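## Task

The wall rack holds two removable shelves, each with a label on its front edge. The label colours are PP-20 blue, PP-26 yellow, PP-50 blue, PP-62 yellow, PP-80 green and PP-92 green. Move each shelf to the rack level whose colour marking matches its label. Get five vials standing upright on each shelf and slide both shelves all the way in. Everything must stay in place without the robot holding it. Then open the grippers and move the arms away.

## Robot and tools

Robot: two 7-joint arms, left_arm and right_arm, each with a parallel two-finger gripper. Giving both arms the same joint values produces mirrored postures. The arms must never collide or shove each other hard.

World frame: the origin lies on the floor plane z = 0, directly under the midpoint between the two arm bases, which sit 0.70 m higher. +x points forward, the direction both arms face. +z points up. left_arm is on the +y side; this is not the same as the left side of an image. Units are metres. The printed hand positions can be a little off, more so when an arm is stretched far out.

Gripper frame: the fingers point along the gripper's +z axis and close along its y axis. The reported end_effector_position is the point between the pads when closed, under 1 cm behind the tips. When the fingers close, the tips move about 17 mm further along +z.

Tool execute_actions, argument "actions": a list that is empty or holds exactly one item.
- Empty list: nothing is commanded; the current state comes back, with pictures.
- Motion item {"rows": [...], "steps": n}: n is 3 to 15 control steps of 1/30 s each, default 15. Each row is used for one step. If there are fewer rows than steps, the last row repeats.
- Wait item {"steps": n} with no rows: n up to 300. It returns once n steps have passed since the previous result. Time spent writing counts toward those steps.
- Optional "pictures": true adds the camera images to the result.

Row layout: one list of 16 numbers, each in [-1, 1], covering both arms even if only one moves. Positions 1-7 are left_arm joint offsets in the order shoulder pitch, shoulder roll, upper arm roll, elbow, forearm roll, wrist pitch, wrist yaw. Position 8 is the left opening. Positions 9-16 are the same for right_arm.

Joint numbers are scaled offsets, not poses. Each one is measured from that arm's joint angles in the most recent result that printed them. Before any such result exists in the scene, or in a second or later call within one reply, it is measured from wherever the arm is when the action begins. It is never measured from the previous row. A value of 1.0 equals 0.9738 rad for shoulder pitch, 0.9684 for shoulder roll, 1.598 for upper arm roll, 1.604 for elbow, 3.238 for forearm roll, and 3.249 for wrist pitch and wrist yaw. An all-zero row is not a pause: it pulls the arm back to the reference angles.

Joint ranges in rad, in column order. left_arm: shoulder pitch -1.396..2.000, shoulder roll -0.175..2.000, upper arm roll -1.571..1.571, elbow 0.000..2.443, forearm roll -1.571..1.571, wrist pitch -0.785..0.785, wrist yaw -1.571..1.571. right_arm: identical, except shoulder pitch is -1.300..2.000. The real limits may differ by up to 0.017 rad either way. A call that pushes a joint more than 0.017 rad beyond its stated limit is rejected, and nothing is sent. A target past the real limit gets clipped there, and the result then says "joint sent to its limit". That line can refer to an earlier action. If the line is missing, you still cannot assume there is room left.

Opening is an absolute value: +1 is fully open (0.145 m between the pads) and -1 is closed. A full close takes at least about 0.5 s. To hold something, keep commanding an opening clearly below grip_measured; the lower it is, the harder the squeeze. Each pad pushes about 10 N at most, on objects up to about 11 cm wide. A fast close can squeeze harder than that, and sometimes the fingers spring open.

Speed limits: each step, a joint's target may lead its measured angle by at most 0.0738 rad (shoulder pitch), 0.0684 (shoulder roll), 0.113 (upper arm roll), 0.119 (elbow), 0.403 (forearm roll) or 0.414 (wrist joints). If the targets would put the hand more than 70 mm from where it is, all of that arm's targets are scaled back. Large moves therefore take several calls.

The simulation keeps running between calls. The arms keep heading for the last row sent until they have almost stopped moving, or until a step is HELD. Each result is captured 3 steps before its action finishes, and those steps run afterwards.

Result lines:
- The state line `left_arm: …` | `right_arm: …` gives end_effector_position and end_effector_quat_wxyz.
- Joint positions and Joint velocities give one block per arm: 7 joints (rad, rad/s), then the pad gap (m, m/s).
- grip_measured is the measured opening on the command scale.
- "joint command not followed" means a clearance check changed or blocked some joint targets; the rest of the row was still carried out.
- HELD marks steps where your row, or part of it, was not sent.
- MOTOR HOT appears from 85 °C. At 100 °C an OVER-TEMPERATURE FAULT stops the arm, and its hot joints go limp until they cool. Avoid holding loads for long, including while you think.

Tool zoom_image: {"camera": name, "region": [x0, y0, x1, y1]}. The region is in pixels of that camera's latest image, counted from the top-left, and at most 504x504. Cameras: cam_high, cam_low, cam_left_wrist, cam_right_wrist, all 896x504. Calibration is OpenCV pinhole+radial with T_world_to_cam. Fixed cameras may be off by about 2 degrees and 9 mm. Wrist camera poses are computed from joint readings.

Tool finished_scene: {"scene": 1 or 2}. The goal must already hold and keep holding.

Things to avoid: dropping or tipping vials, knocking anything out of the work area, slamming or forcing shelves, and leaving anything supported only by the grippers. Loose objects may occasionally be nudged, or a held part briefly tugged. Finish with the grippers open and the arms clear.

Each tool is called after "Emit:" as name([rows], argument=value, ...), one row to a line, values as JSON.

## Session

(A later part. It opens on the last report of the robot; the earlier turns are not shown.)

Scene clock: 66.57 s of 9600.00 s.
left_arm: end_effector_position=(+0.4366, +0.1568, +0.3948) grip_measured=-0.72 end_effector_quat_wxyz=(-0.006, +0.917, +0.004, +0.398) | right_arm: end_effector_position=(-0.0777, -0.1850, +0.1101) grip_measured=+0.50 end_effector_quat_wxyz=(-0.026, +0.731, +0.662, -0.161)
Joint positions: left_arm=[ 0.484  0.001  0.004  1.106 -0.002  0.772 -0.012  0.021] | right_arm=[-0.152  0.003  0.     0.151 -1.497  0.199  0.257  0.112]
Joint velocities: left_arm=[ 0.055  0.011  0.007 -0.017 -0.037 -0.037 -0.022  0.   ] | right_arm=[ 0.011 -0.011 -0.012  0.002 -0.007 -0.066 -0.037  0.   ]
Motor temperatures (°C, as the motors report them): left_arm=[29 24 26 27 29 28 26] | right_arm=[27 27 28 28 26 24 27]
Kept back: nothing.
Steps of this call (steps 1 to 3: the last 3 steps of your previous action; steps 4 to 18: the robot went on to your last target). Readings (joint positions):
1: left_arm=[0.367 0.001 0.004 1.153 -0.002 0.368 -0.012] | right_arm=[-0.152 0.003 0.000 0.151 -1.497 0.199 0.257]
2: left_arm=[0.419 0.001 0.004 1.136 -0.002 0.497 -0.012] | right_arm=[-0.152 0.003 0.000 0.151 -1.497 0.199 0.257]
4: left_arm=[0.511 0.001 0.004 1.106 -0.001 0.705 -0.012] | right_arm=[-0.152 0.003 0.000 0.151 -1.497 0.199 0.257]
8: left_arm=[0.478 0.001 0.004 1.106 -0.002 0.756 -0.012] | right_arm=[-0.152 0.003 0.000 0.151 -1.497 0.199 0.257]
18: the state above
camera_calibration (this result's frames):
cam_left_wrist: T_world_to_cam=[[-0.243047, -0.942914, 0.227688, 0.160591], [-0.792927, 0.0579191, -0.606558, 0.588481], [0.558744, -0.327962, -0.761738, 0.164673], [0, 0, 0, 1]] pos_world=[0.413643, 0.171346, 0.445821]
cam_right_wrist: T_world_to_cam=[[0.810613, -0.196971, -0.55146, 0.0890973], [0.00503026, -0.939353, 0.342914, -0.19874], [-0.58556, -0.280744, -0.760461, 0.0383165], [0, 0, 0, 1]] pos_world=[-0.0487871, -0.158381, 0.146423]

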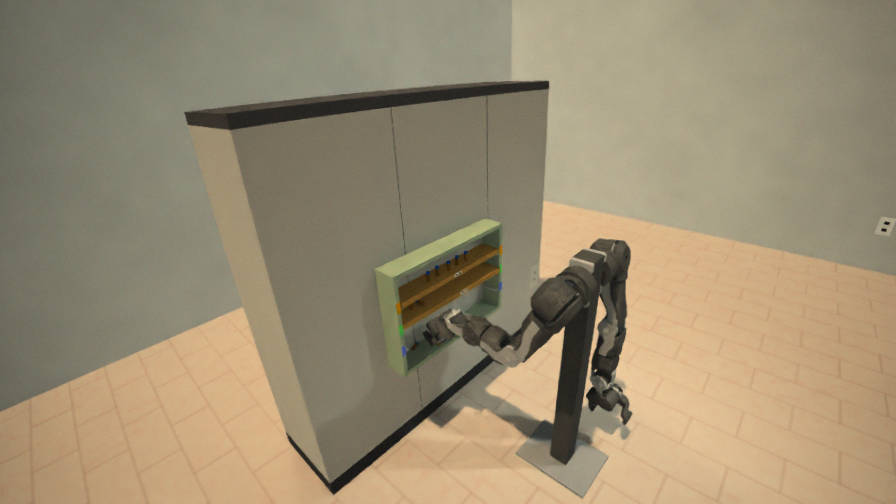

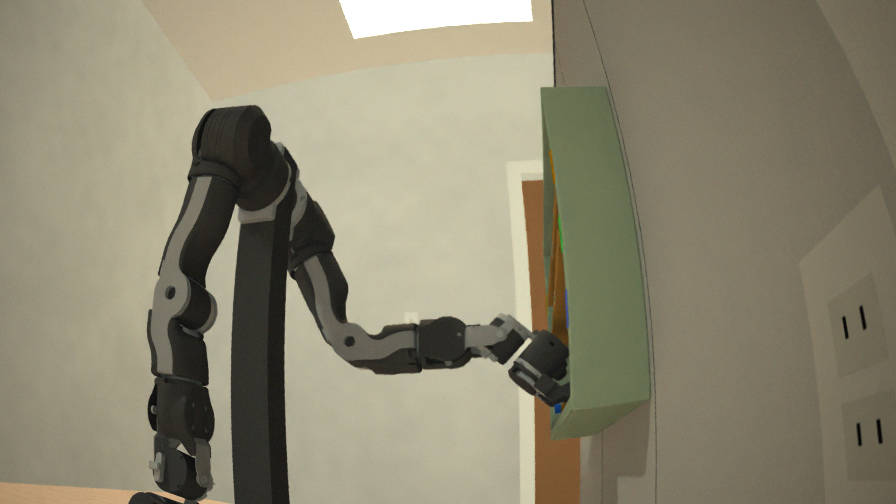

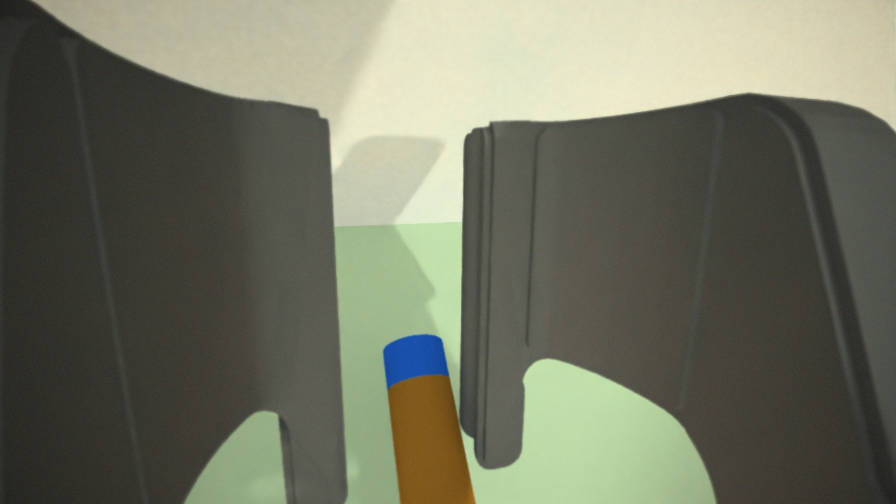

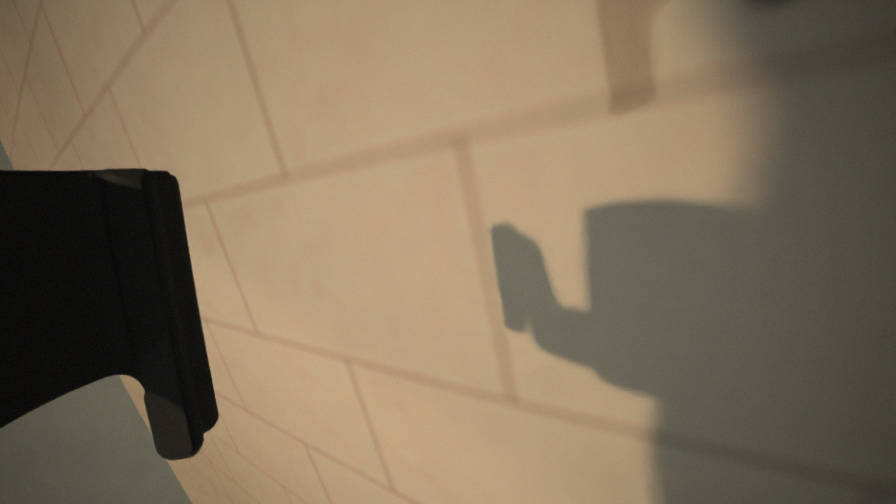

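Grip, retract, place at q3 −.2.

Emit:
execute_actions([
  {"rows":[[0,0,0,-0.002,0,0.003,0,-0.72,0,0,0,0,0,0,0,0.5],[0,0,0,-0.002,0,0.003,0,-0.78,0,0,0,0,0,0,0,0.5],[0,0,0,-0.002,0,0.003,0,-0.84,0,0,0,0,0,0,0,0.5],[0,0,0,-0.002,0,0.003,0,-0.9,0,0,0,0,0,0,0,0.5],[0,0,0,-0.002,0,0.003,0,-1,0,0,0,0,0,0,0,0.5]],"steps":10},
])

Emit:
execute_actions([
  {"rows":[[-0.02,0,0,0.03,0,0,0,-1,0,0,0,0,0,0,0,0.5],[-0.07,0,0,0.07,0,0,0,-1,0,0,0,0,0,0,0,0.5],[-0.13,0,0,0.115,0,0,0,-1,0,0,0,0,0,0,0,0.5],[-0.2,0,0,0.165,0,0,0,-1,0,0,0,0,0,0,0,0.5],[-0.27,0,0,0.21,0,0,0,-1,0,0,0,0,0,0,0,0.5],[-0.34,0,0,0.255,0,0,0,-1,0,0,0,0,0,0,0,0.5],[-0.41,0,0,0.3,0,0,0,-1,0,0,0,0,0,0,0,0.5],[-0.48,0,0,0.33,0,0,0,-1,0,0,0,0,0,0,0,0.5],[-0.55,0,0,0.34,0,0,0,-1,0,0,0,0,0,0,0,0.5],[-0.602,0,-0.06,0.34,0,0,0,-1,0,0,0,0,0,0,0,0.5],[-0.602,0,-0.127,0.34,0,0,0,-1,0,0,0,0,0,0,0,0.5],[-0.602,0,-0.127,0.34,0,-0.482,0,-1,0,0,0,0,0,0,0,0.5]],"steps":15},
])

Emit:
execute_actions([
  {"steps":25},
])

Emit:
execute_actions([
  {"rows":[[0.04,0,0,-0.025,0,0,0,-1,0,0,0,0,0,0,0,0.5],[0.08,0,0,-0.05,0,0,0,-1,0,0,0,0,0,0,0,0.5],[0.125,0,0,-0.077,0,0,0,-1,0,0,0,0,0,0,0,0.5],[0.17,0,0,-0.103,0,0,0,-1,0,0,0,0,0,0,0,0.5],[0.21,0,0,-0.129,0,0,0,-1,0,0,0,0,0,0,0,0.5],[0.25,0,0,-0.158,0,0,0,-1,0,0,0,0,0,0,0,0.5],[0.29,0,0,-0.187,0,0,0,-1,0,0,0,0,0,0,0,0.5],[0.325,0,0,-0.212,0,0,0,-1,0,0,0,0,0,0,0,0.5],[0.355,0,0,-0.234,0,0,0,-1,0,0,0,0,0,0,0,0.5],[0.382,0,0,-0.254,0,0,0,-1,0,0,0,0,0,0,0,0.5],[0.4,0,0,-0.268,0,0,0,-1,0,0,0,0,0,0,0,0.5]],"steps":15},
])

Emit:
execute_actions([
  {"steps":12},
], pictures=true)

Scene clock: 67.27 s of 9600.00 s.
left_arm: end_effector_position=(+0.4359, +0.1568, +0.3940) grip_measured=-0.87 end_effector_quat_wxyz=(-0.006, +0.919, +0.004, +0.395) | right_arm: end_effector_position=(-0.0777, -0.1850, +0.1101) grip_measured=+0.50 end_effector_quat_wxyz=(-0.026, +0.731, +0.662, -0.161)
Joint positions: left_arm=[ 0.484  0.001  0.004  1.106 -0.002  0.778 -0.012  0.01 ] | right_arm=[-0.152  0.003  0.     0.151 -1.497  0.199  0.257  0.112]
Joint velocities: left_arm=[-0.055 -0.055  0.007  0.002  0.007  0.007 -0.007  0.   ] | right_arm=[-0.077 -0.033 -0.017  0.012 -0.022 -0.007 -0.007  0.   ]
Motor temperatures (°C, as the motors report them): left_arm=[29 24 26 27 28 28 26] | right_arm=[27 27 28 28 26 24 27]
Steps of this call (steps 1 to 14: the robot went on to your last target; steps 15 to 21: the first 7 steps of this action). Readings (joint positions):
15: left_arm=[0.484 0.001 0.004 1.106 -0.002 0.775 -0.012] | right_arm=[-0.152 0.003 0.000 0.151 -1.497 0.199 0.257]
16: left_arm=[0.484 0.001 0.004 1.106 -0.002 0.777 -0.012] | right_arm=[-0.152 0.003 0.000 0.151 -1.497 0.199 0.257]
18: left_arm=[0.484 0.001 0.004 1.106 -0.002 0.778 -0.012] | right_arm=[-0.152 0.003 0.000 0.151 -1.497 0.199 0.257]
21: the state above

Scene clock: 67.77 s of 9600.00 s.
left_arm: end_effector_position=(+0.2929, +0.0858, +0.3474) grip_measured=-0.87 end_effector_quat_wxyz=(+0.042, +0.919, -0.087, +0.381) | right_arm: end_effector_position=(-0.0777, -0.1850, +0.1101) grip_measured=+0.50 end_effector_quat_wxyz=(-0.026, +0.731, +0.662, -0.161)
Joint positions: left_arm=[-0.137  0.    -0.208  1.629 -0.005  0.707 -0.017  0.01 ] | right_arm=[-0.152  0.003  0.     0.151 -1.497  0.199  0.257  0.112]
Joint velocities: left_arm=[-0.099 -0.89  -1.375 -0.149  0.286 -2.147  0.462  0.   ] | right_arm=[-0.033  0.011  0.002 -0.002  0.022 -0.007 -0.037  0.   ]
Motor temperatures (°C, as the motors report them): left_arm=[29 24 27 27 29 28 26] | right_arm=[27 27 28 28 26 24 27]
Steps of this call (steps 1 to 3: the last 3 steps of your previous action; steps 4 to 15: the first 12 steps of this action, its rows measured from where the robot was after step 3). Readings (joint positions):
3: left_arm=[0.484 0.001 0.004 1.106 -0.002 0.778 -0.012] | right_arm=[-0.152 0.003 0.000 0.151 -1.497 0.199 0.257]
4: left_arm=[0.470 0.001 0.004 1.136 -0.002 0.780 -0.012] | right_arm=[-0.152 0.003 0.000 0.151 -1.497 0.199 0.257]
5: left_arm=[0.429 0.001 0.004 1.209 -0.002 0.778 -0.012] | right_arm=[-0.152 0.003 0.000 0.151 -1.497 0.199 0.257]
7: left_arm=[0.309 0.001 0.004 1.367 -0.002 0.774 -0.012] | right_arm=[-0.152 0.003 0.000 0.151 -1.497 0.199 0.257]
11: left_arm=[0.032 0.001 0.004 1.630 -0.002 0.778 -0.012] | right_arm=[-0.152 0.003 0.000 0.151 -1.497 0.199 0.257]
15: the state above

Scene clock: 68.60 s of 9600.00 s.
left_arm: end_effector_position=(+0.3071, +0.0913, +0.5868) grip_measured=-0.87 end_effector_quat_wxyz=(+0.092, +0.393, -0.025, +0.915) | right_arm: end_effector_position=(-0.0777, -0.1850, +0.1101) grip_measured=+0.50 end_effector_quat_wxyz=(-0.026, +0.731, +0.662, -0.161)
Joint positions: left_arm=[-0.101  0.    -0.2    1.651 -0.001 -0.781 -0.013  0.01 ] | right_arm=[-0.152  0.003  0.     0.151 -1.497  0.199  0.257  0.112]
Joint velocities: left_arm=[ 0.033  0.011 -0.017  0.002 -0.051 -0.022  0.007  0.   ] | right_arm=[ 0.055 -0.099 -0.007 -0.022 -0.037 -0.066 -0.037 -0.   ]
Motor temperatures (°C, as the motors report them): left_arm=[29 24 27 27 28 28 26] | right_arm=[27 27 28 28 26 24 27]
joint sent to its limit (left arm) — the command would take joint 6 (wrist pitch) past its lower limit, so that joint was sent only as far as its limit.
Kept back: nothing.
Steps of this call (steps 1 to 3: the last 3 steps of your previous action; steps 4 to 25: the robot went on to your last target). Readings (joint positions):
1: left_arm=[-0.134 -0.025 -0.227 1.631 0.004 0.565 -0.001] | right_arm=[-0.152 0.003 0.000 0.151 -1.497 0.199 0.257]
2: left_arm=[-0.111 -0.021 -0.223 1.640 0.005 0.382 0.001] | right_arm=[-0.152 0.003 0.000 0.151 -1.497 0.199 0.257]
4: left_arm=[-0.084 0.009 -0.188 1.658 0.002 -0.001 -0.010] | right_arm=[-0.152 0.003 0.000 0.151 -1.497 0.199 0.257]
8: left_arm=[-0.105 -0.003 -0.203 1.651 -0.001 -0.671 -0.013] | right_arm=[-0.152 0.003 0.000 0.151 -1.497 0.199 0.257]
25: the state above

Scene clock: 69.00 s of 9600.00 s.
left_arm: end_effector_position=(+0.3968, +0.0854, +0.5810) grip_measured=-0.87 end_effector_quat_wxyz=(+0.072, +0.409, -0.061, +0.907) | right_arm: end_effector_position=(-0.0777, -0.1850, +0.1101) grip_measured=+0.50 end_effector_quat_wxyz=(-0.026, +0.731, +0.662, -0.161)
Joint positions: left_arm=[ 0.296  0.    -0.2    1.221 -0.001 -0.778 -0.013  0.01 ] | right_arm=[-0.152  0.003  0.     0.151 -1.497  0.199  0.257  0.112]
Joint velocities: left_arm=[ 0.011 -0.055  0.007 -0.002  0.007 -0.051 -0.081 -0.   ] | right_arm=[ 0.011  0.033  0.012  0.007 -0.022  0.022 -0.051  0.   ]
Motor temperatures (°C, as the motors report them): left_arm=[29 24 27 27 28 28 26] | right_arm=[27 27 28 28 26 24 27]
Steps of this call (steps 1 to 12: the first 12 steps of this action). Readings (joint positions):
1: left_arm=[-0.081 0.000 -0.201 1.626 -0.001 -0.785 -0.013] | right_arm=[-0.152 0.003 0.000 0.151 -1.497 0.199 0.257]
2: left_arm=[-0.035 0.000 -0.201 1.575 -0.002 -0.782 -0.013] | right_arm=[-0.152 0.003 0.000 0.151 -1.497 0.199 0.257]
4: left_arm=[0.064 0.001 -0.201 1.492 -0.001 -0.779 -0.013] | right_arm=[-0.152 0.003 0.000 0.151 -1.497 0.199 0.257]
8: left_arm=[0.213 -0.000 -0.200 1.316 -0.001 -0.780 -0.013] | right_arm=[-0.152 0.003 0.000 0.151 -1.497 0.199 0.257]
12: the state above

Scene clock: 69.40 s of 9600.00 s.
left_arm: end_effector_position=(+0.3957, +0.0854, +0.5781) grip_measured=-0.87 end_effector_quat_wxyz=(+0.073, +0.412, -0.060, +0.906) | right_arm: end_effector_position=(-0.0777, -0.1850, +0.1101) grip_measured=+0.50 end_effector_quat_wxyz=(-0.026, +0.731, +0.662, -0.161)
Joint positions: left_arm=[ 0.288  0.    -0.2    1.222 -0.001 -0.778 -0.013  0.01 ] | right_arm=[-0.152  0.003  0.     0.151 -1.497  0.199  0.257  0.112]
Joint velocities: left_arm=[-0.033 -0.033  0.012  0.002  0.007  0.007  0.007 -0.   ] | right_arm=[-0.011 -0.011 -0.002  0.002 -0.081  0.007  0.007  0.   ]
Motor temperatures (°C, as the motors report them): left_arm=[29 24 27 27 28 28 26] | right_arm=[27 27 28 28 26 24 27]
Kept back: nothing.
Steps of this call (steps 1 to 3: the last 3 steps of your previous action; steps 4 to 12: the robot went on to your last target). Readings (joint positions):
1: left_arm=[0.293 0.000 -0.200 1.222 -0.001 -0.778 -0.013] | right_arm=[-0.152 0.003 0.000 0.151 -1.497 0.199 0.257]
2: left_arm=[0.290 0.000 -0.200 1.222 -0.001 -0.778 -0.013] | right_arm=[-0.152 0.003 0.000 0.151 -1.497 0.199 0.257]
4: left_arm=[0.288 0.000 -0.200 1.222 -0.001 -0.778 -0.013] | right_arm=[-0.152 0.003 0.000 0.151 -1.497 0.199 0.257]
8: left_arm=[0.288 0.000 -0.200 1.222 -0.001 -0.778 -0.013] | right_arm=[-0.152 0.003 0.000 0.151 -1.497 0.199 0.257]
12: the state above
camera_calibration (this result's frames):
cam_left_wrist: T_world_to_cam=[[-0.42505, -0.862709, -0.273982, 0.396771], [0.529879, 0.00825465, -0.848033, 0.29173], [0.733867, -0.505634, 0.453622, -0.452934], [0, 0, 0, 1]] pos_world=[0.346459, 0.110871, 0.561565]
cam_right_wrist: T_world_to_cam=[[0.810613, -0.196971, -0.55146, 0.0890973], [0.00503026, -0.939353, 0.342914, -0.19874], [-0.58556, -0.280744, -0.760461, 0.0383165], [0, 0, 0, 1]] pos_world=[-0.0487871, -0.158381, 0.146423]

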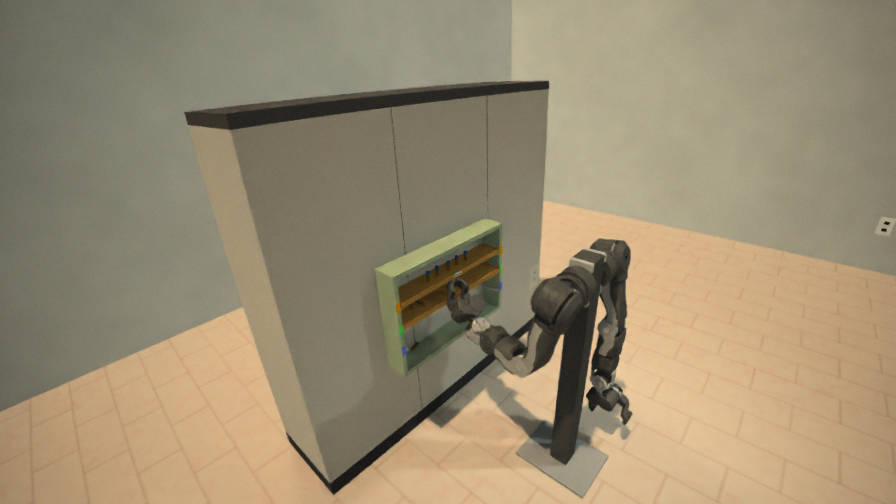

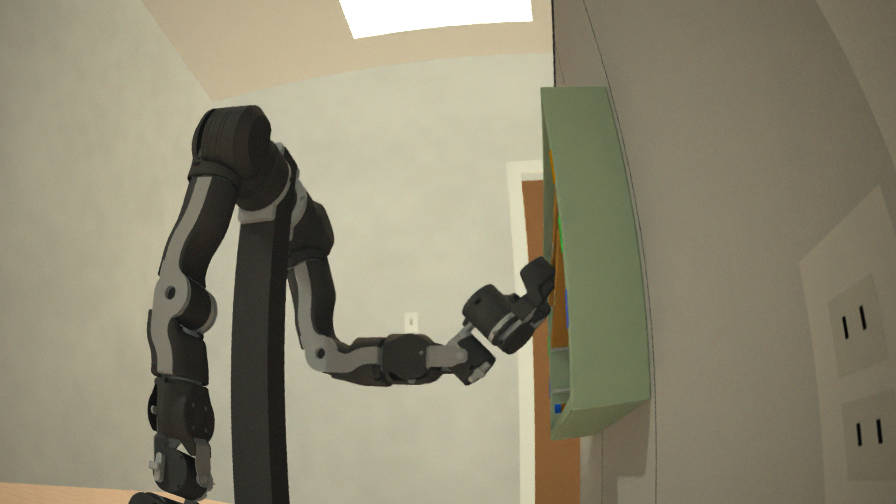

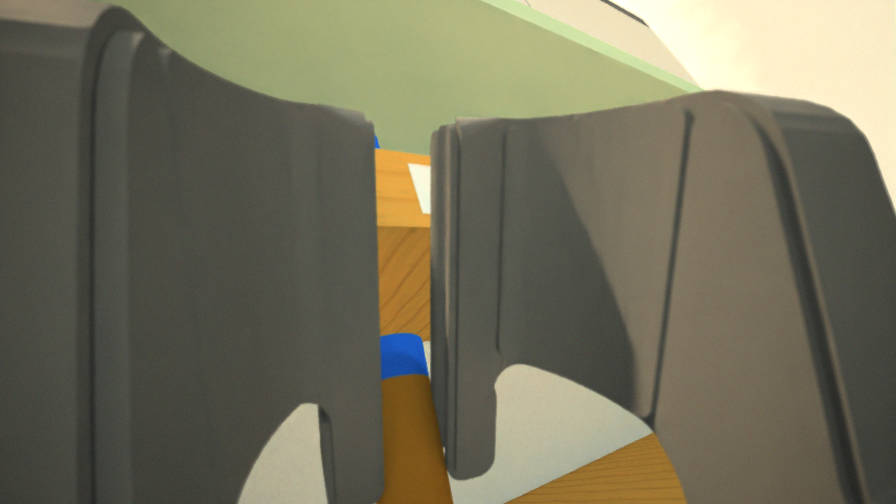

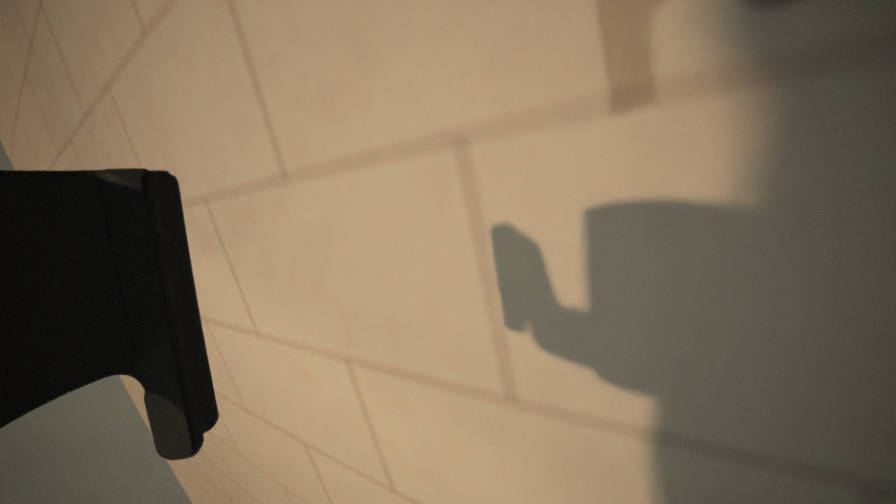

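Emit:
execute_actions([
  {"rows":[[-0.004,0,0,0,0,0,0,-1,0,0,0,0,0,0,0,0.5],[-0.008,0,0,0,0,0,0,-1,0,0,0,0,0,0,0,0.5],[-0.012,0,0,0,0,0,0,-1,0,0,0,0,0,0,0,0.5],[-0.016,0,0,0,0,0,0,-1,0,0,0,0,0,0,0,0.5],[-0.02,0,0,0,0,0,0,-1,0,0,0,0,0,0,0,0.5],[-0.024,0,0,0,0,0,0,-1,0,0,0,0,0,0,0,0.5]],"steps":13},
])

Scene clock: 69.83 s of 9600.00 s.
left_arm: end_effector_position=(+0.3926, +0.0855, +0.5698) grip_measured=-0.87 end_effector_quat_wxyz=(+0.073, +0.421, -0.059, +0.902) | right_arm: end_effector_position=(-0.0777, -0.1850, +0.1101) grip_measured=+0.50 end_effector_quat_wxyz=(-0.026, +0.731, +0.662, -0.161)
Joint positions: left_arm=[ 0.265  0.    -0.2    1.222 -0.001 -0.782 -0.013  0.01 ] | right_arm=[-0.152  0.003  0.     0.151 -1.497  0.199  0.257  0.112]
Joint velocities: left_arm=[-0.033  0.033  0.002 -0.027 -0.081  0.051  0.037 -0.   ] | right_arm=[-0.011 -0.099 -0.007 -0.007 -0.022 -0.007 -0.007 -0.   ]
Motor temperatures (°C, as the motors report them): left_arm=[29 24 27 27 28 28 26] | right_arm=[27 27 28 28 26 24 27]
Steps of this call (steps 1 to 3: the robot went on to your last target; steps 4 to 13: the first 10 steps of this action). Readings (joint positions):
4: left_arm=[0.287 0.000 -0.200 1.222 -0.001 -0.778 -0.013] | right_arm=[-0.152 0.003 0.000 0.151 -1.497 0.199 0.257]
5: left_arm=[0.285 0.000 -0.200 1.222 -0.001 -0.778 -0.013] | right_arm=[-0.152 0.003 0.000 0.151 -1.497 0.199 0.257]
7: left_arm=[0.274 0.000 -0.200 1.222 -0.001 -0.778 -0.013] | right_arm=[-0.152 0.003 0.000 0.151 -1.497 0.199 0.257]
11: left_arm=[0.265 0.000 -0.200 1.222 -0.001 -0.782 -0.013] | right_arm=[-0.152 0.003 0.000 0.151 -1.497 0.199 0.257]
13: the state above

Emit:
execute_actions([
  {"rows":[[0,0,0,0,0,0,0,-0.9,0,0,0,0,0,0,0,0.5],[0,0,0,0,0,0,0,-0.86,0,0,0,0,0,0,0,0.5],[0,0,0,0,0,0,0,-0.84,0,0,0,0,0,0,0,0.5],[0,0,0,0,0,0,0,-0.8,0,0,0,0,0,0,0,0.5],[0,0,0,0,0,0,0,-0.68,0,0,0,0,0,0,0,0.5],[0,0,0,0,0,0,0,-0.68,0,0,0,0,0,0,0,0.5],[0,0,0,0,0,0,0,-0.68,0,0,0,0,0,0,0,0.5],[-0.02,0,0,0.015,0,0,0,-0.68,0,0,0,0,0,0,0,0.5],[-0.06,0,0,0.045,0,0,0,-0.68,0,0,0,0,0,0,0,0.5],[-0.12,0,0,0.09,0,0,0,-0.68,0,0,0,0,0,0,0,0.5],[-0.18,0,0,0.13,0,0,0,-0.68,0,0,0,0,0,0,0,0.5],[-0.24,0,0,0.17,0,0,0,-0.68,0,0,0,0,0,0,0,0.5],[-0.3,0,0,0.21,0,0,0,-0.68,0,0,0,0,0,0,0,0.5],[-0.376,0,0,0.29,0,0,0,-0.68,0,0,0,0,0,0,0,0.5],[-0.376,0,0.178,0.525,0,0.364,0,-0.7,0,0,0,0,0,0,0,0.5]],"steps":15},
])

Emit:
execute_actions([
  {"steps":30},
])

Emit:
execute_actions([
  {"rows":[[0.03,0,0,-0.017,0,0,0,-0.7,0,0,0,0,0,0,0,0.5],[0.06,0,0,-0.034,0,0,0,-0.7,0,0,0,0,0,0,0,0.5],[0.09,0,0,-0.05,0,0,0,-0.7,0,0,0,0,0,0,0,0.5],[0.12,0,0,-0.067,0,0,0,-0.7,0,0,0,0,0,0,0,0.5],[0.15,0,0,-0.084,0,0,0,-0.7,0,0,0,0,0,0,0,0.5],[0.17,0,0,-0.096,0,0,0,-0.7,0,0,0,0,0,0,0,0.5],[0.19,0,0,-0.107,0,0.002,0,-0.7,0,0,0,0,0,0,0,0.5]],"steps":15},
], pictures=true)

Scene clock: 70.53 s of 9600.00 s.
left_arm: end_effector_position=(+0.3387, +0.0876, +0.5726) grip_measured=-0.68 end_effector_quat_wxyz=(+0.087, +0.409, -0.038, +0.908) | right_arm: end_effector_position=(-0.0777, -0.1850, +0.1101) grip_measured=+0.50 end_effector_quat_wxyz=(-0.026, +0.731, +0.662, -0.161)
Joint positions: left_arm=[ 0.028 -0.    -0.2    1.485 -0.001 -0.783 -0.013  0.024] | right_arm=[-0.152  0.003  0.     0.151 -1.497  0.199  0.257  0.112]
Joint velocities: left_arm=[-1.659  0.033  0.002  1.355  0.007 -0.3   -0.022  0.   ] | right_arm=[-0.011 -0.121  0.002 -0.002  0.007  0.007 -0.037  0.   ]
Motor temperatures (°C, as the motors report them): left_arm=[29 24 27 27 28 28 26] | right_arm=[27 27 28 28 26 24 27]
Steps of this call (steps 1 to 3: the last 3 steps of your previous action; steps 4 to 9: the robot went on to your last target; steps 10 to 21: the first 12 steps of this action). Readings (joint positions):
10: left_arm=[0.265 0.000 -0.200 1.222 -0.001 -0.783 -0.013] | right_arm=[-0.152 0.003 0.000 0.151 -1.497 0.199 0.257]
11: left_arm=[0.265 0.000 -0.200 1.222 -0.001 -0.783 -0.013] | right_arm=[-0.152 0.003 0.000 0.151 -1.497 0.199 0.257]
13: left_arm=[0.265 0.000 -0.200 1.222 -0.001 -0.783 -0.013] | right_arm=[-0.152 0.003 0.000 0.151 -1.497 0.199 0.257]
17: left_arm=[0.256 0.001 -0.200 1.237 -0.001 -0.780 -0.013] | right_arm=[-0.152 0.003 0.000 0.151 -1.497 0.199 0.257]
21: the state above

Scene clock: 71.53 s of 9600.00 s.
left_arm: end_effector_position=(+0.3395, +0.1862, +0.5600) grip_measured=-0.70 end_effector_quat_wxyz=(-0.039, +0.708, +0.032, +0.705) | right_arm: end_effector_position=(-0.0777, -0.1850, +0.1101) grip_measured=+0.50 end_effector_quat_wxyz=(-0.026, +0.731, +0.662, -0.161)
Joint positions: left_arm=[-0.099  0.001  0.085  2.064 -0.001  0.398 -0.015  0.023] | right_arm=[-0.152  0.003  0.     0.151 -1.497  0.199  0.257  0.112]
Joint velocities: left_arm=[-0.011 -0.011 -0.002 -0.017 -0.066  0.051 -0.007 -0.   ] | right_arm=[ 0.055  0.055 -0.007 -0.017  0.007  0.007  0.022 -0.   ]
Motor temperatures (°C, as the motors report them): left_arm=[29 24 27 27 28 28 26] | right_arm=[27 27 28 28 26 24 27]
Kept back: nothing.
Steps of this call (steps 1 to 3: the last 3 steps of your previous action; steps 4 to 30: the robot went on to your last target). Readings (joint positions):
1: left_arm=[-0.033 0.000 -0.200 1.541 -0.001 -0.781 -0.013] | right_arm=[-0.152 0.003 0.000 0.151 -1.497 0.199 0.257]
2: left_arm=[-0.099 0.001 -0.200 1.626 -0.002 -0.774 -0.013] | right_arm=[-0.152 0.003 0.000 0.151 -1.497 0.199 0.257]
4: left_arm=[-0.128 -0.015 -0.051 1.813 -0.012 -0.543 0.003] | right_arm=[-0.152 0.003 0.000 0.151 -1.497 0.199 0.257]
8: left_arm=[-0.086 0.001 0.085 2.098 0.001 0.164 -0.025] | right_arm=[-0.152 0.003 0.000 0.151 -1.497 0.199 0.257]
30: the state above
All arms were judged still, so your last target was given up. Only a new action makes them travel on or press farther. Fingers that are still opening or closing keep moving.

Scene clock: 71.93 s of 9600.00 s.
left_arm: end_effector_position=(+0.3792, +0.1876, +0.5640) grip_measured=-0.70 end_effector_quat_wxyz=(-0.034, +0.704, +0.037, +0.708) | right_arm: end_effector_position=(-0.0777, -0.1850, +0.1101) grip_measured=+0.50 end_effector_quat_wxyz=(-0.026, +0.731, +0.662, -0.161)
Joint positions: left_arm=[ 0.087  0.001  0.085  1.892 -0.001  0.401 -0.015  0.023] | right_arm=[-0.152  0.003  0.     0.151 -1.497  0.199  0.257  0.112]
Joint velocities: left_arm=[-0.011 -0.011 -0.012 -0.002  0.007  0.022  0.007 -0.   ] | right_arm=[ 0.033 -0.011 -0.012 -0.012 -0.022  0.022 -0.037 -0.   ]
Motor temperatures (°C, as the motors report them): left_arm=[29 24 27 27 28 28 26] | right_arm=[27 27 28 28 26 24 27]
Steps of this call (steps 1 to 12: the first 12 steps of this action). Readings (joint positions):
1: left_arm=[-0.084 0.001 0.085 2.048 -0.001 0.397 -0.015] | right_arm=[-0.152 0.003 0.000 0.151 -1.497 0.199 0.257]
2: left_arm=[-0.049 0.001 0.085 2.015 -0.001 0.398 -0.015] | right_arm=[-0.152 0.003 0.000 0.151 -1.497 0.199 0.257]
4: left_arm=[0.019 0.001 0.085 1.963 -0.001 0.398 -0.015] | right_arm=[-0.152 0.003 0.000 0.151 -1.497 0.199 0.257]
8: left_arm=[0.090 0.001 0.085 1.891 -0.001 0.401 -0.015] | right_arm=[-0.152 0.003 0.000 0.151 -1.497 0.199 0.257]
12: the state above
camera_calibration (this result's frames):
cam_left_wrist: T_world_to_cam=[[-0.250973, -0.967993, 0.00125281, 0.272519], [-0.162393, 0.0408279, -0.985881, 0.621784], [0.954275, -0.247633, -0.167442, -0.164475], [0, 0, 0, 1]] pos_world=[0.326323, 0.197681, 0.585124]
cam_right_wrist: T_world_to_cam=[[0.810613, -0.196971, -0.55146, 0.0890973], [0.00503026, -0.939353, 0.342914, -0.19874], [-0.58556, -0.280744, -0.760461, 0.0383165], [0, 0, 0, 1]] pos_world=[-0.0487871, -0.158381, 0.146423]

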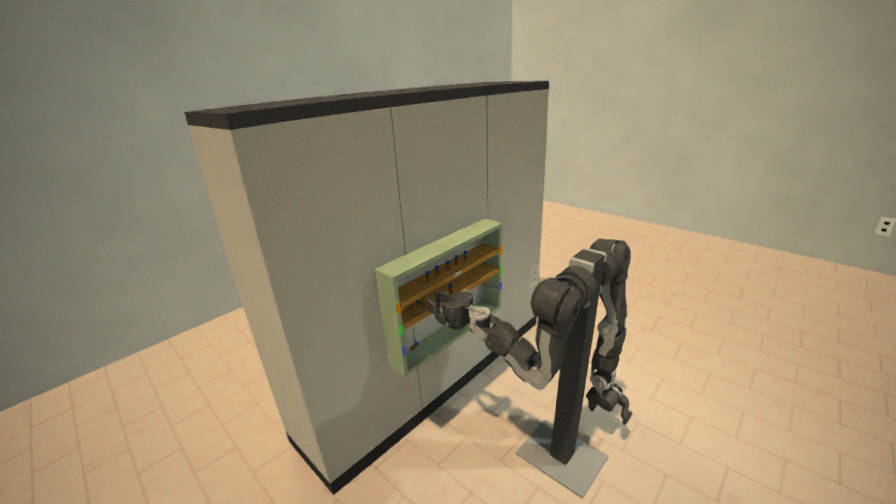

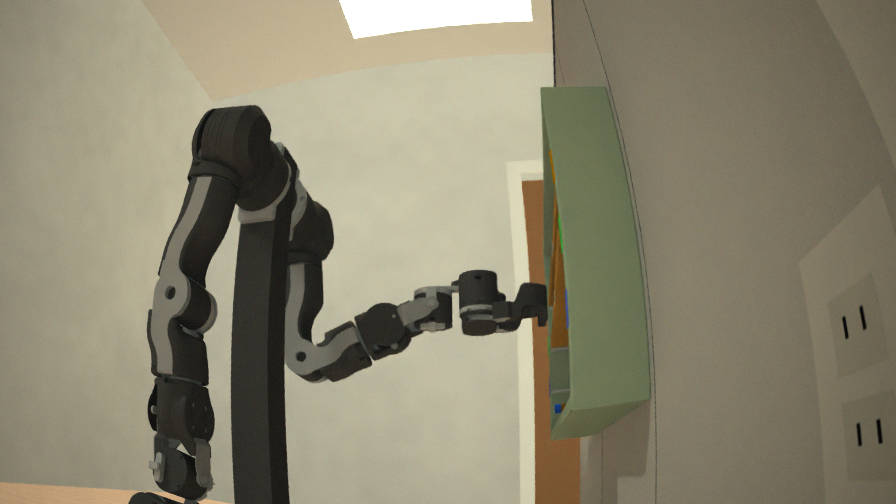

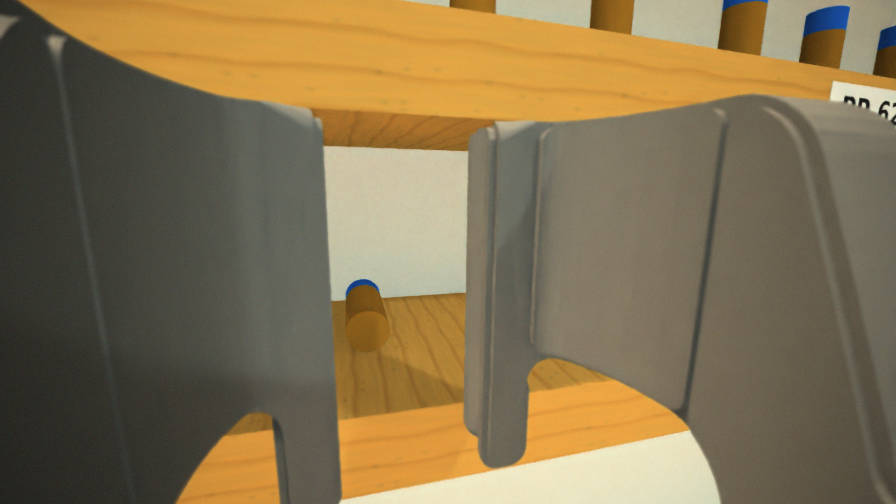

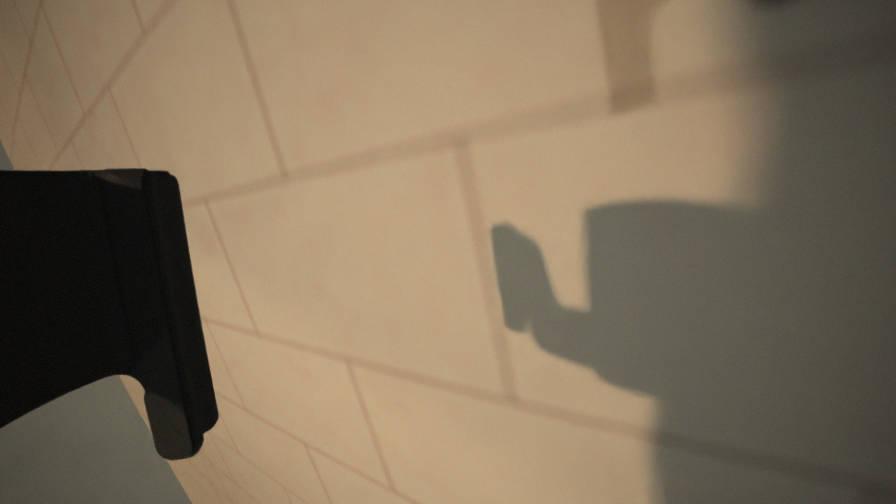

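Emit:
execute_actions([
  {"rows":[[0,0,0.006,0.003,0,0.002,0,-0.72,0,0,0,0,0,0,0,0.5],[0.019,0,0.006,-0.01,0,0.001,0,-0.72,0,0,0,0,0,0,0,0.5],[0.038,0,0.006,-0.023,0,0,0,-0.72,0,0,0,0,0,0,0,0.5],[0.057,0,0.006,-0.037,0,0,0,-0.72,0,0,0,0,0,0,0,0.5],[0.076,0,0.006,-0.05,0,-0.001,0,-0.72,0,0,0,0,0,0,0,0.5],[0.095,0,0.006,-0.064,0,-0.002,0,-0.72,0,0,0,0,0,0,0,0.5],[0.114,0,0.006,-0.077,0,-0.003,0,-0.72,0,0,0,0,0,0,0,0.5],[0.133,0,0.006,-0.091,0,-0.004,0,-0.72,0,0,0,0,0,0,0,0.5],[0.153,0,0.006,-0.106,0,-0.005,0,-0.72,0,0,0,0,0,0,0,0.5],[0.173,0,0.006,-0.122,0,-0.007,0,-0.72,0,0,0,0,0,0,0,0.5],[0.193,0,0.006,-0.138,0,-0.009,0,-0.72,0,0,0,0,0,0,0,0.5],[0.213,0,0.006,-0.154,0,-0.011,0,-0.72,0,0,0,0,0,0,0,0.5],[0.233,0,0.006,-0.17,0,-0.013,0,-0.72,0,0,0,0,0,0,0,0.5],[0.253,0,0.006,-0.186,0,-0.015,0,-0.72,0,0,0,0,0,0,0,0.5],[0.272,0,0.006,-0.202,0,-0.016,0,-0.72,0,0,0,0,0,0,0,0.5]],"steps":15},
])

Emit:
execute_actions([
  {"steps":12},
])

Emit:
execute_actions([
  {"rows":[[0,0,0,0,0,0,0,-0.78,0,0,0,0,0,0,0,0.5],[0,0,0,0,0,0,0,-0.84,0,0,0,0,0,0,0,0.5],[0,0,0,0,0,0,0,-0.9,0,0,0,0,0,0,0,0.5],[0,0,0,0,0,0,0,-1,0,0,0,0,0,0,0,0.5]],"steps":9},
])

Emit:
execute_actions([
  {"rows":[[-0.02,0,0,0.019,0,0,0,-1,0,0,0,0,0,0,0,0.5],[-0.05,0,0,0.043,0,0.004,0,-1,0,0,0,0,0,0,0,0.5],[-0.08,0,0,0.067,0,0.007,0,-1,0,0,0,0,0,0,0,0.5],[-0.11,0,0,0.091,0,0.01,0,-1,0,0,0,0,0,0,0,0.5],[-0.14,0,0,0.114,0,0.012,0,-1,0,0,0,0,0,0,0,0.5],[-0.17,0,0,0.136,0,0.014,0,-1,0,0,0,0,0,0,0,0.5],[-0.2,0,0,0.157,0,0.015,0,-1,0,0,0,0,0,0,0,0.5],[-0.235,0,0,0.182,0,0.016,0,-1,0,0,0,0,0,0,0,0.5],[-0.27,0,0,0.207,0,0.017,0,-1,0,0,0,0,0,0,0,0.5],[-0.32,0,0,0.235,0,0.017,0,-1,0,0,0,0,0,0,0,0.5],[-0.37,0,0,0.263,0,0.017,0,-1,0,0,0,0,0,0,0,0.5],[-0.42,0,-0.02,0.29,0,0.015,0,-1,0,0,0,0,0,0,0,0.5],[-0.5,0,-0.04,0.32,0,0.013,0,-1,0,0,0,0,0,0,0,0.5],[-0.58,0,-0.058,0.32,0,0.013,0,-1,0,0,0,0,0,0,0,0.5]],"steps":15},
])

Emit:
execute_actions([
  {"steps":14},
], pictures=true)

Scene clock: 72.87 s of 9600.00 s.
left_arm: end_effector_position=(+0.4261, +0.1917, +0.5648) grip_measured=-0.72 end_effector_quat_wxyz=(-0.029, +0.705, +0.047, +0.707) | right_arm: end_effector_position=(-0.0777, -0.1850, +0.1101) grip_measured=+0.50 end_effector_quat_wxyz=(-0.026, +0.731, +0.662, -0.161)
Joint positions: left_arm=[ 0.293  0.001  0.095  1.652 -0.001  0.372 -0.015  0.021] | right_arm=[-0.152  0.003  0.     0.151 -1.497  0.199  0.257  0.112]
Joint velocities: left_arm=[ 0.495 -0.033 -0.002 -0.662 -0.007 -0.198  0.022 -0.   ] | right_arm=[ 0.033  0.011  0.002  0.002 -0.007  0.007 -0.051 -0.   ]
Motor temperatures (°C, as the motors report them): left_arm=[29 24 27 27 28 28 26] | right_arm=[27 27 28 28 26 24 27]
Steps of this call (steps 1 to 3: the last 3 steps of your previous action; steps 4 to 15: the robot went on to your last target; step 16: nothing new was sent; steps 17 to 28: the first 12 steps of this action). Readings (joint positions):
17: left_arm=[0.087 0.001 0.089 1.892 -0.000 0.403 -0.015] | right_arm=[-0.152 0.003 0.000 0.151 -1.497 0.199 0.257]
18: left_arm=[0.095 0.001 0.094 1.883 -0.000 0.403 -0.015] | right_arm=[-0.152 0.003 0.000 0.151 -1.497 0.199 0.257]
20: left_arm=[0.141 0.001 0.095 1.837 -0.000 0.403 -0.015] | right_arm=[-0.152 0.003 0.000 0.151 -1.497 0.199 0.257]
24: left_arm=[0.213 0.001 0.095 1.752 -0.001 0.392 -0.015] | right_arm=[-0.152 0.003 0.000 0.151 -1.497 0.199 0.257]
28: the state above

Scene clock: 73.27 s of 9600.00 s.
left_arm: end_effector_position=(+0.4408, +0.1915, +0.5649) grip_measured=-0.72 end_effector_quat_wxyz=(-0.026, +0.705, +0.048, +0.707) | right_arm: end_effector_position=(-0.0777, -0.1850, +0.1101) grip_measured=+0.50 end_effector_quat_wxyz=(-0.026, +0.731, +0.662, -0.161)
Joint positions: left_arm=[ 0.355  0.001  0.095  1.568 -0.001  0.348 -0.015  0.021] | right_arm=[-0.152  0.003  0.     0.151 -1.497  0.199  0.257  0.112]
Joint velocities: left_arm=[-0.055 -0.033 -0.002 -0.012 -0.022  0.007 -0.037  0.   ] | right_arm=[-0.011 -0.011 -0.002 -0.002  0.037 -0.037 -0.095 -0.   ]
Motor temperatures (°C, as the motors report them): left_arm=[29 24 27 27 28 28 26] | right_arm=[27 27 28 28 26 24 27]
Kept back: nothing.
Steps of this call (steps 1 to 3: the last 3 steps of your previous action; steps 4 to 12: the robot went on to your last target). Readings (joint positions):
1: left_arm=[0.312 0.001 0.095 1.626 -0.001 0.365 -0.015] | right_arm=[-0.152 0.003 0.000 0.151 -1.497 0.199 0.257]
2: left_arm=[0.332 0.001 0.095 1.601 -0.001 0.359 -0.015] | right_arm=[-0.152 0.003 0.000 0.151 -1.497 0.199 0.257]
4: left_arm=[0.358 0.001 0.095 1.567 -0.001 0.352 -0.015] | right_arm=[-0.152 0.003 0.000 0.151 -1.497 0.199 0.257]
8: left_arm=[0.355 0.001 0.095 1.568 -0.001 0.348 -0.015] | right_arm=[-0.152 0.003 0.000 0.151 -1.497 0.199 0.257]
12: the state above

Scene clock: 73.47 s of 9600.00 s.
left_arm: end_effector_position=(+0.4408, +0.1915, +0.5649) grip_measured=-0.86 end_effector_quat_wxyz=(-0.027, +0.704, +0.048, +0.708) | right_arm: end_effector_position=(-0.0777, -0.1850, +0.1101) grip_measured=+0.50 end_effector_quat_wxyz=(-0.026, +0.731, +0.662, -0.161)
Joint positions: left_arm=[ 0.355  0.001  0.095  1.568 -0.002  0.347 -0.015  0.01 ] | right_arm=[-0.152  0.003  0.     0.151 -1.497  0.199  0.257  0.112]
Joint velocities: left_arm=[-0.033 -0.011 -0.012 -0.007 -0.022 -0.051  0.022 -0.   ] | right_arm=[-0.033  0.011  0.002 -0.012  0.037  0.007 -0.037 -0.   ]
Motor temperatures (°C, as the motors report them): left_arm=[29 24 27 27 28 28 26] | right_arm=[27 27 28 28 26 24 27]
Steps of this call (steps 1 to 6: the first 6 steps of this action). Readings (joint positions):
1: left_arm=[0.355 0.001 0.095 1.568 -0.002 0.347 -0.015] | right_arm=[-0.152 0.003 0.000 0.151 -1.497 0.199 0.257]
2: left_arm=[0.355 0.001 0.095 1.568 -0.002 0.347 -0.015] | right_arm=[-0.152 0.003 0.000 0.151 -1.497 0.199 0.257]
4: left_arm=[0.355 0.001 0.095 1.568 -0.002 0.347 -0.015] | right_arm=[-0.152 0.003 0.000 0.151 -1.497 0.199 0.257]
6: the state above

Scene clock: 73.97 s of 9600.00 s.
left_arm: end_effector_position=(+0.3488, +0.1858, +0.5616) grip_measured=-0.86 end_effector_quat_wxyz=(-0.040, +0.706, +0.030, +0.707) | right_arm: end_effector_position=(-0.0777, -0.1850, +0.1101) grip_measured=+0.50 end_effector_quat_wxyz=(-0.026, +0.731, +0.662, -0.161)
Joint positions: left_arm=[-0.055  0.006  0.08   2.026 -0.003  0.399 -0.019  0.01 ] | right_arm=[-0.152  0.003  0.     0.151 -1.497  0.199  0.257  0.112]
Joint velocities: left_arm=[-1.44   0.011 -0.686  1.087 -0.037 -0.125 -0.007  0.   ] | right_arm=[ 0.055 -0.011  0.002 -0.007  0.051 -0.022  0.007  0.   ]
Motor temperatures (°C, as the motors report them): left_arm=[29 24 27 27 28 28 26] | right_arm=[27 27 28 28 26 24 27]
Steps of this call (steps 1 to 3: the last 3 steps of your previous action; steps 4 to 15: the first 12 steps of this action, its rows measured from where the robot was after step 3). Readings (joint positions):
3: left_arm=[0.355 0.001 0.095 1.568 -0.002 0.347 -0.015] | right_arm=[-0.152 0.003 0.000 0.151 -1.497 0.199 0.257]
4: left_arm=[0.344 0.001 0.095 1.585 -0.002 0.348 -0.015] | right_arm=[-0.152 0.003 0.000 0.151 -1.497 0.199 0.257]
5: left_arm=[0.315 0.001 0.095 1.625 -0.002 0.356 -0.015] | right_arm=[-0.152 0.003 0.000 0.151 -1.497 0.199 0.257]
7: left_arm=[0.245 0.001 0.095 1.706 -0.002 0.368 -0.015] | right_arm=[-0.152 0.003 0.000 0.151 -1.497 0.199 0.257]
11: left_arm=[0.129 0.001 0.095 1.850 -0.002 0.393 -0.015] | right_arm=[-0.152 0.003 0.000 0.151 -1.497 0.199 0.257]
15: the state above

Scene clock: 74.43 s of 9600.00 s.
left_arm: end_effector_position=(+0.3228, +0.1572, +0.5312) grip_measured=-0.86 end_effector_quat_wxyz=(-0.007, +0.738, +0.004, +0.675) | right_arm: end_effector_position=(-0.0777, -0.1850, +0.1101) grip_measured=+0.50 end_effector_quat_wxyz=(-0.026, +0.731, +0.662, -0.161)
Joint positions: left_arm=[-0.211  0.002  0.004  2.083 -0.001  0.39  -0.012  0.01 ] | right_arm=[-0.152  0.003  0.     0.151 -1.497  0.199  0.257  0.112]
Joint velocities: left_arm=[-0.055  0.011 -0.007 -0.002  0.007  0.007 -0.051  0.   ] | right_arm=[-0.011  0.033  0.007 -0.002 -0.081 -0.051 -0.051  0.   ]
Motor temperatures (°C, as the motors report them): left_arm=[29 24 27 27 28 28 26] | right_arm=[27 27 28 28 26 24 27]
Kept back: nothing.
Steps of this call (steps 1 to 3: the last 3 steps of your previous action; steps 4 to 14: the robot went on to your last target). Readings (joint positions):
1: left_arm=[-0.114 0.006 0.044 2.070 -0.004 0.396 -0.020] | right_arm=[-0.152 0.003 0.000 0.151 -1.497 0.199 0.257]
2: left_arm=[-0.180 0.002 0.004 2.097 -0.002 0.387 -0.018] | right_arm=[-0.152 0.003 0.000 0.151 -1.497 0.199 0.257]
4: left_arm=[-0.232 -0.003 -0.005 2.071 0.000 0.397 -0.010] | right_arm=[-0.152 0.003 0.000 0.151 -1.497 0.199 0.257]
8: left_arm=[-0.206 0.002 0.004 2.083 -0.001 0.390 -0.012] | right_arm=[-0.152 0.003 0.000 0.151 -1.497 0.199 0.257]
14: the state above
camera_calibration (this result's frames):
cam_left_wrist: T_world_to_cam=[[-0.330637, -0.943461, 0.0236938, 0.238948], [-0.250583, 0.0635572, -0.966006, 0.595903], [0.909883, -0.325335, -0.25743, -0.0493487], [0, 0, 0, 1]] pos_world=[0.27323, 0.17151, 0.557281]
cam_right_wrist: T_world_to_cam=[[0.810613, -0.196971, -0.55146, 0.0890973], [0.00503026, -0.939353, 0.342914, -0.19874], [-0.58556, -0.280744, -0.760461, 0.0383165], [0, 0, 0, 1]] pos_world=[-0.0487871, -0.158381, 0.146423]

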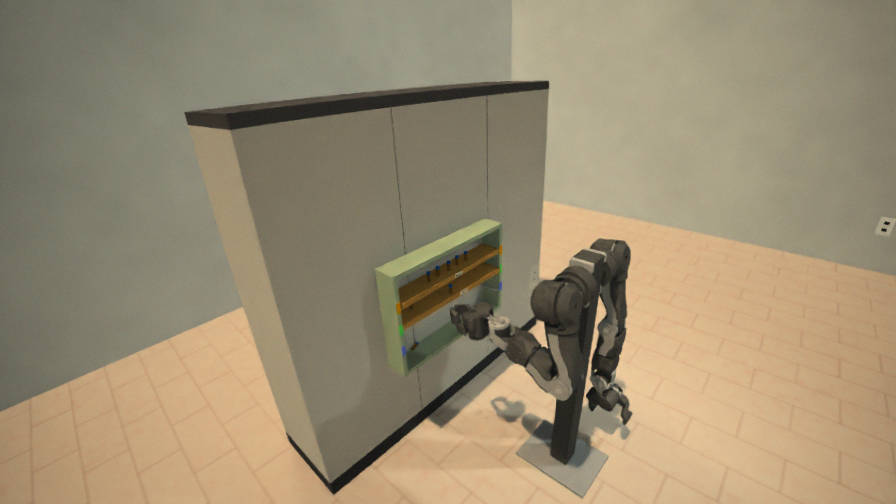

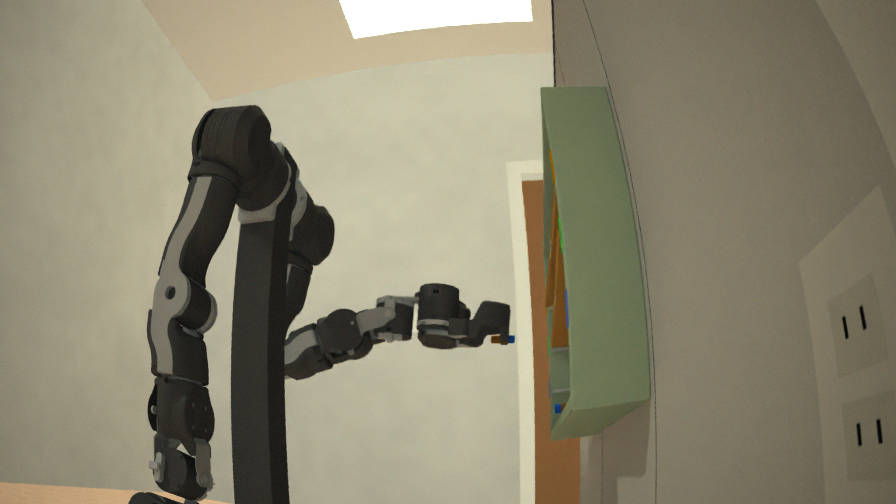

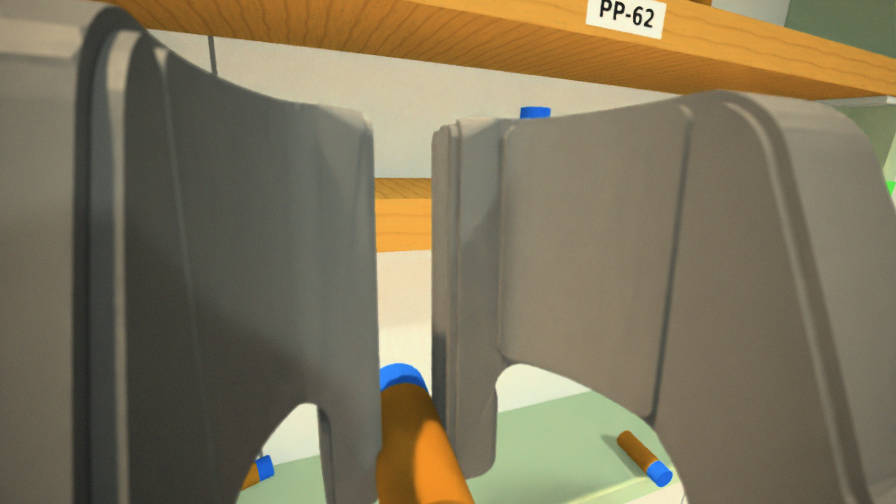

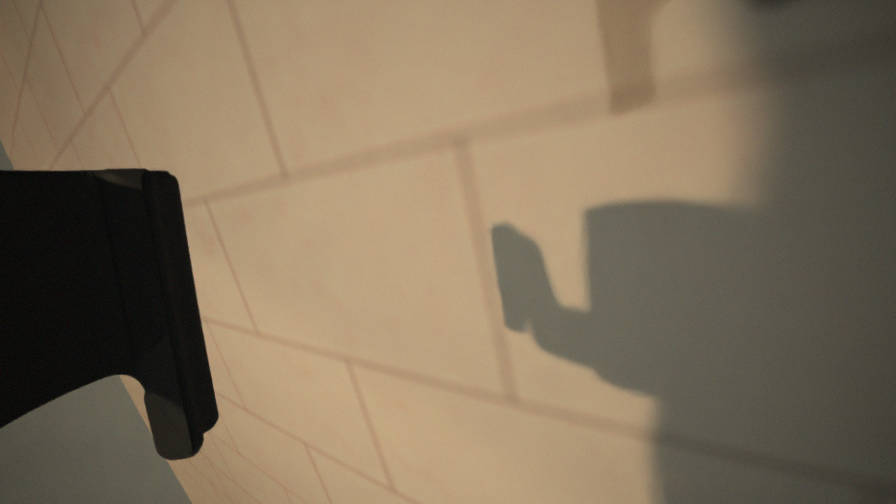

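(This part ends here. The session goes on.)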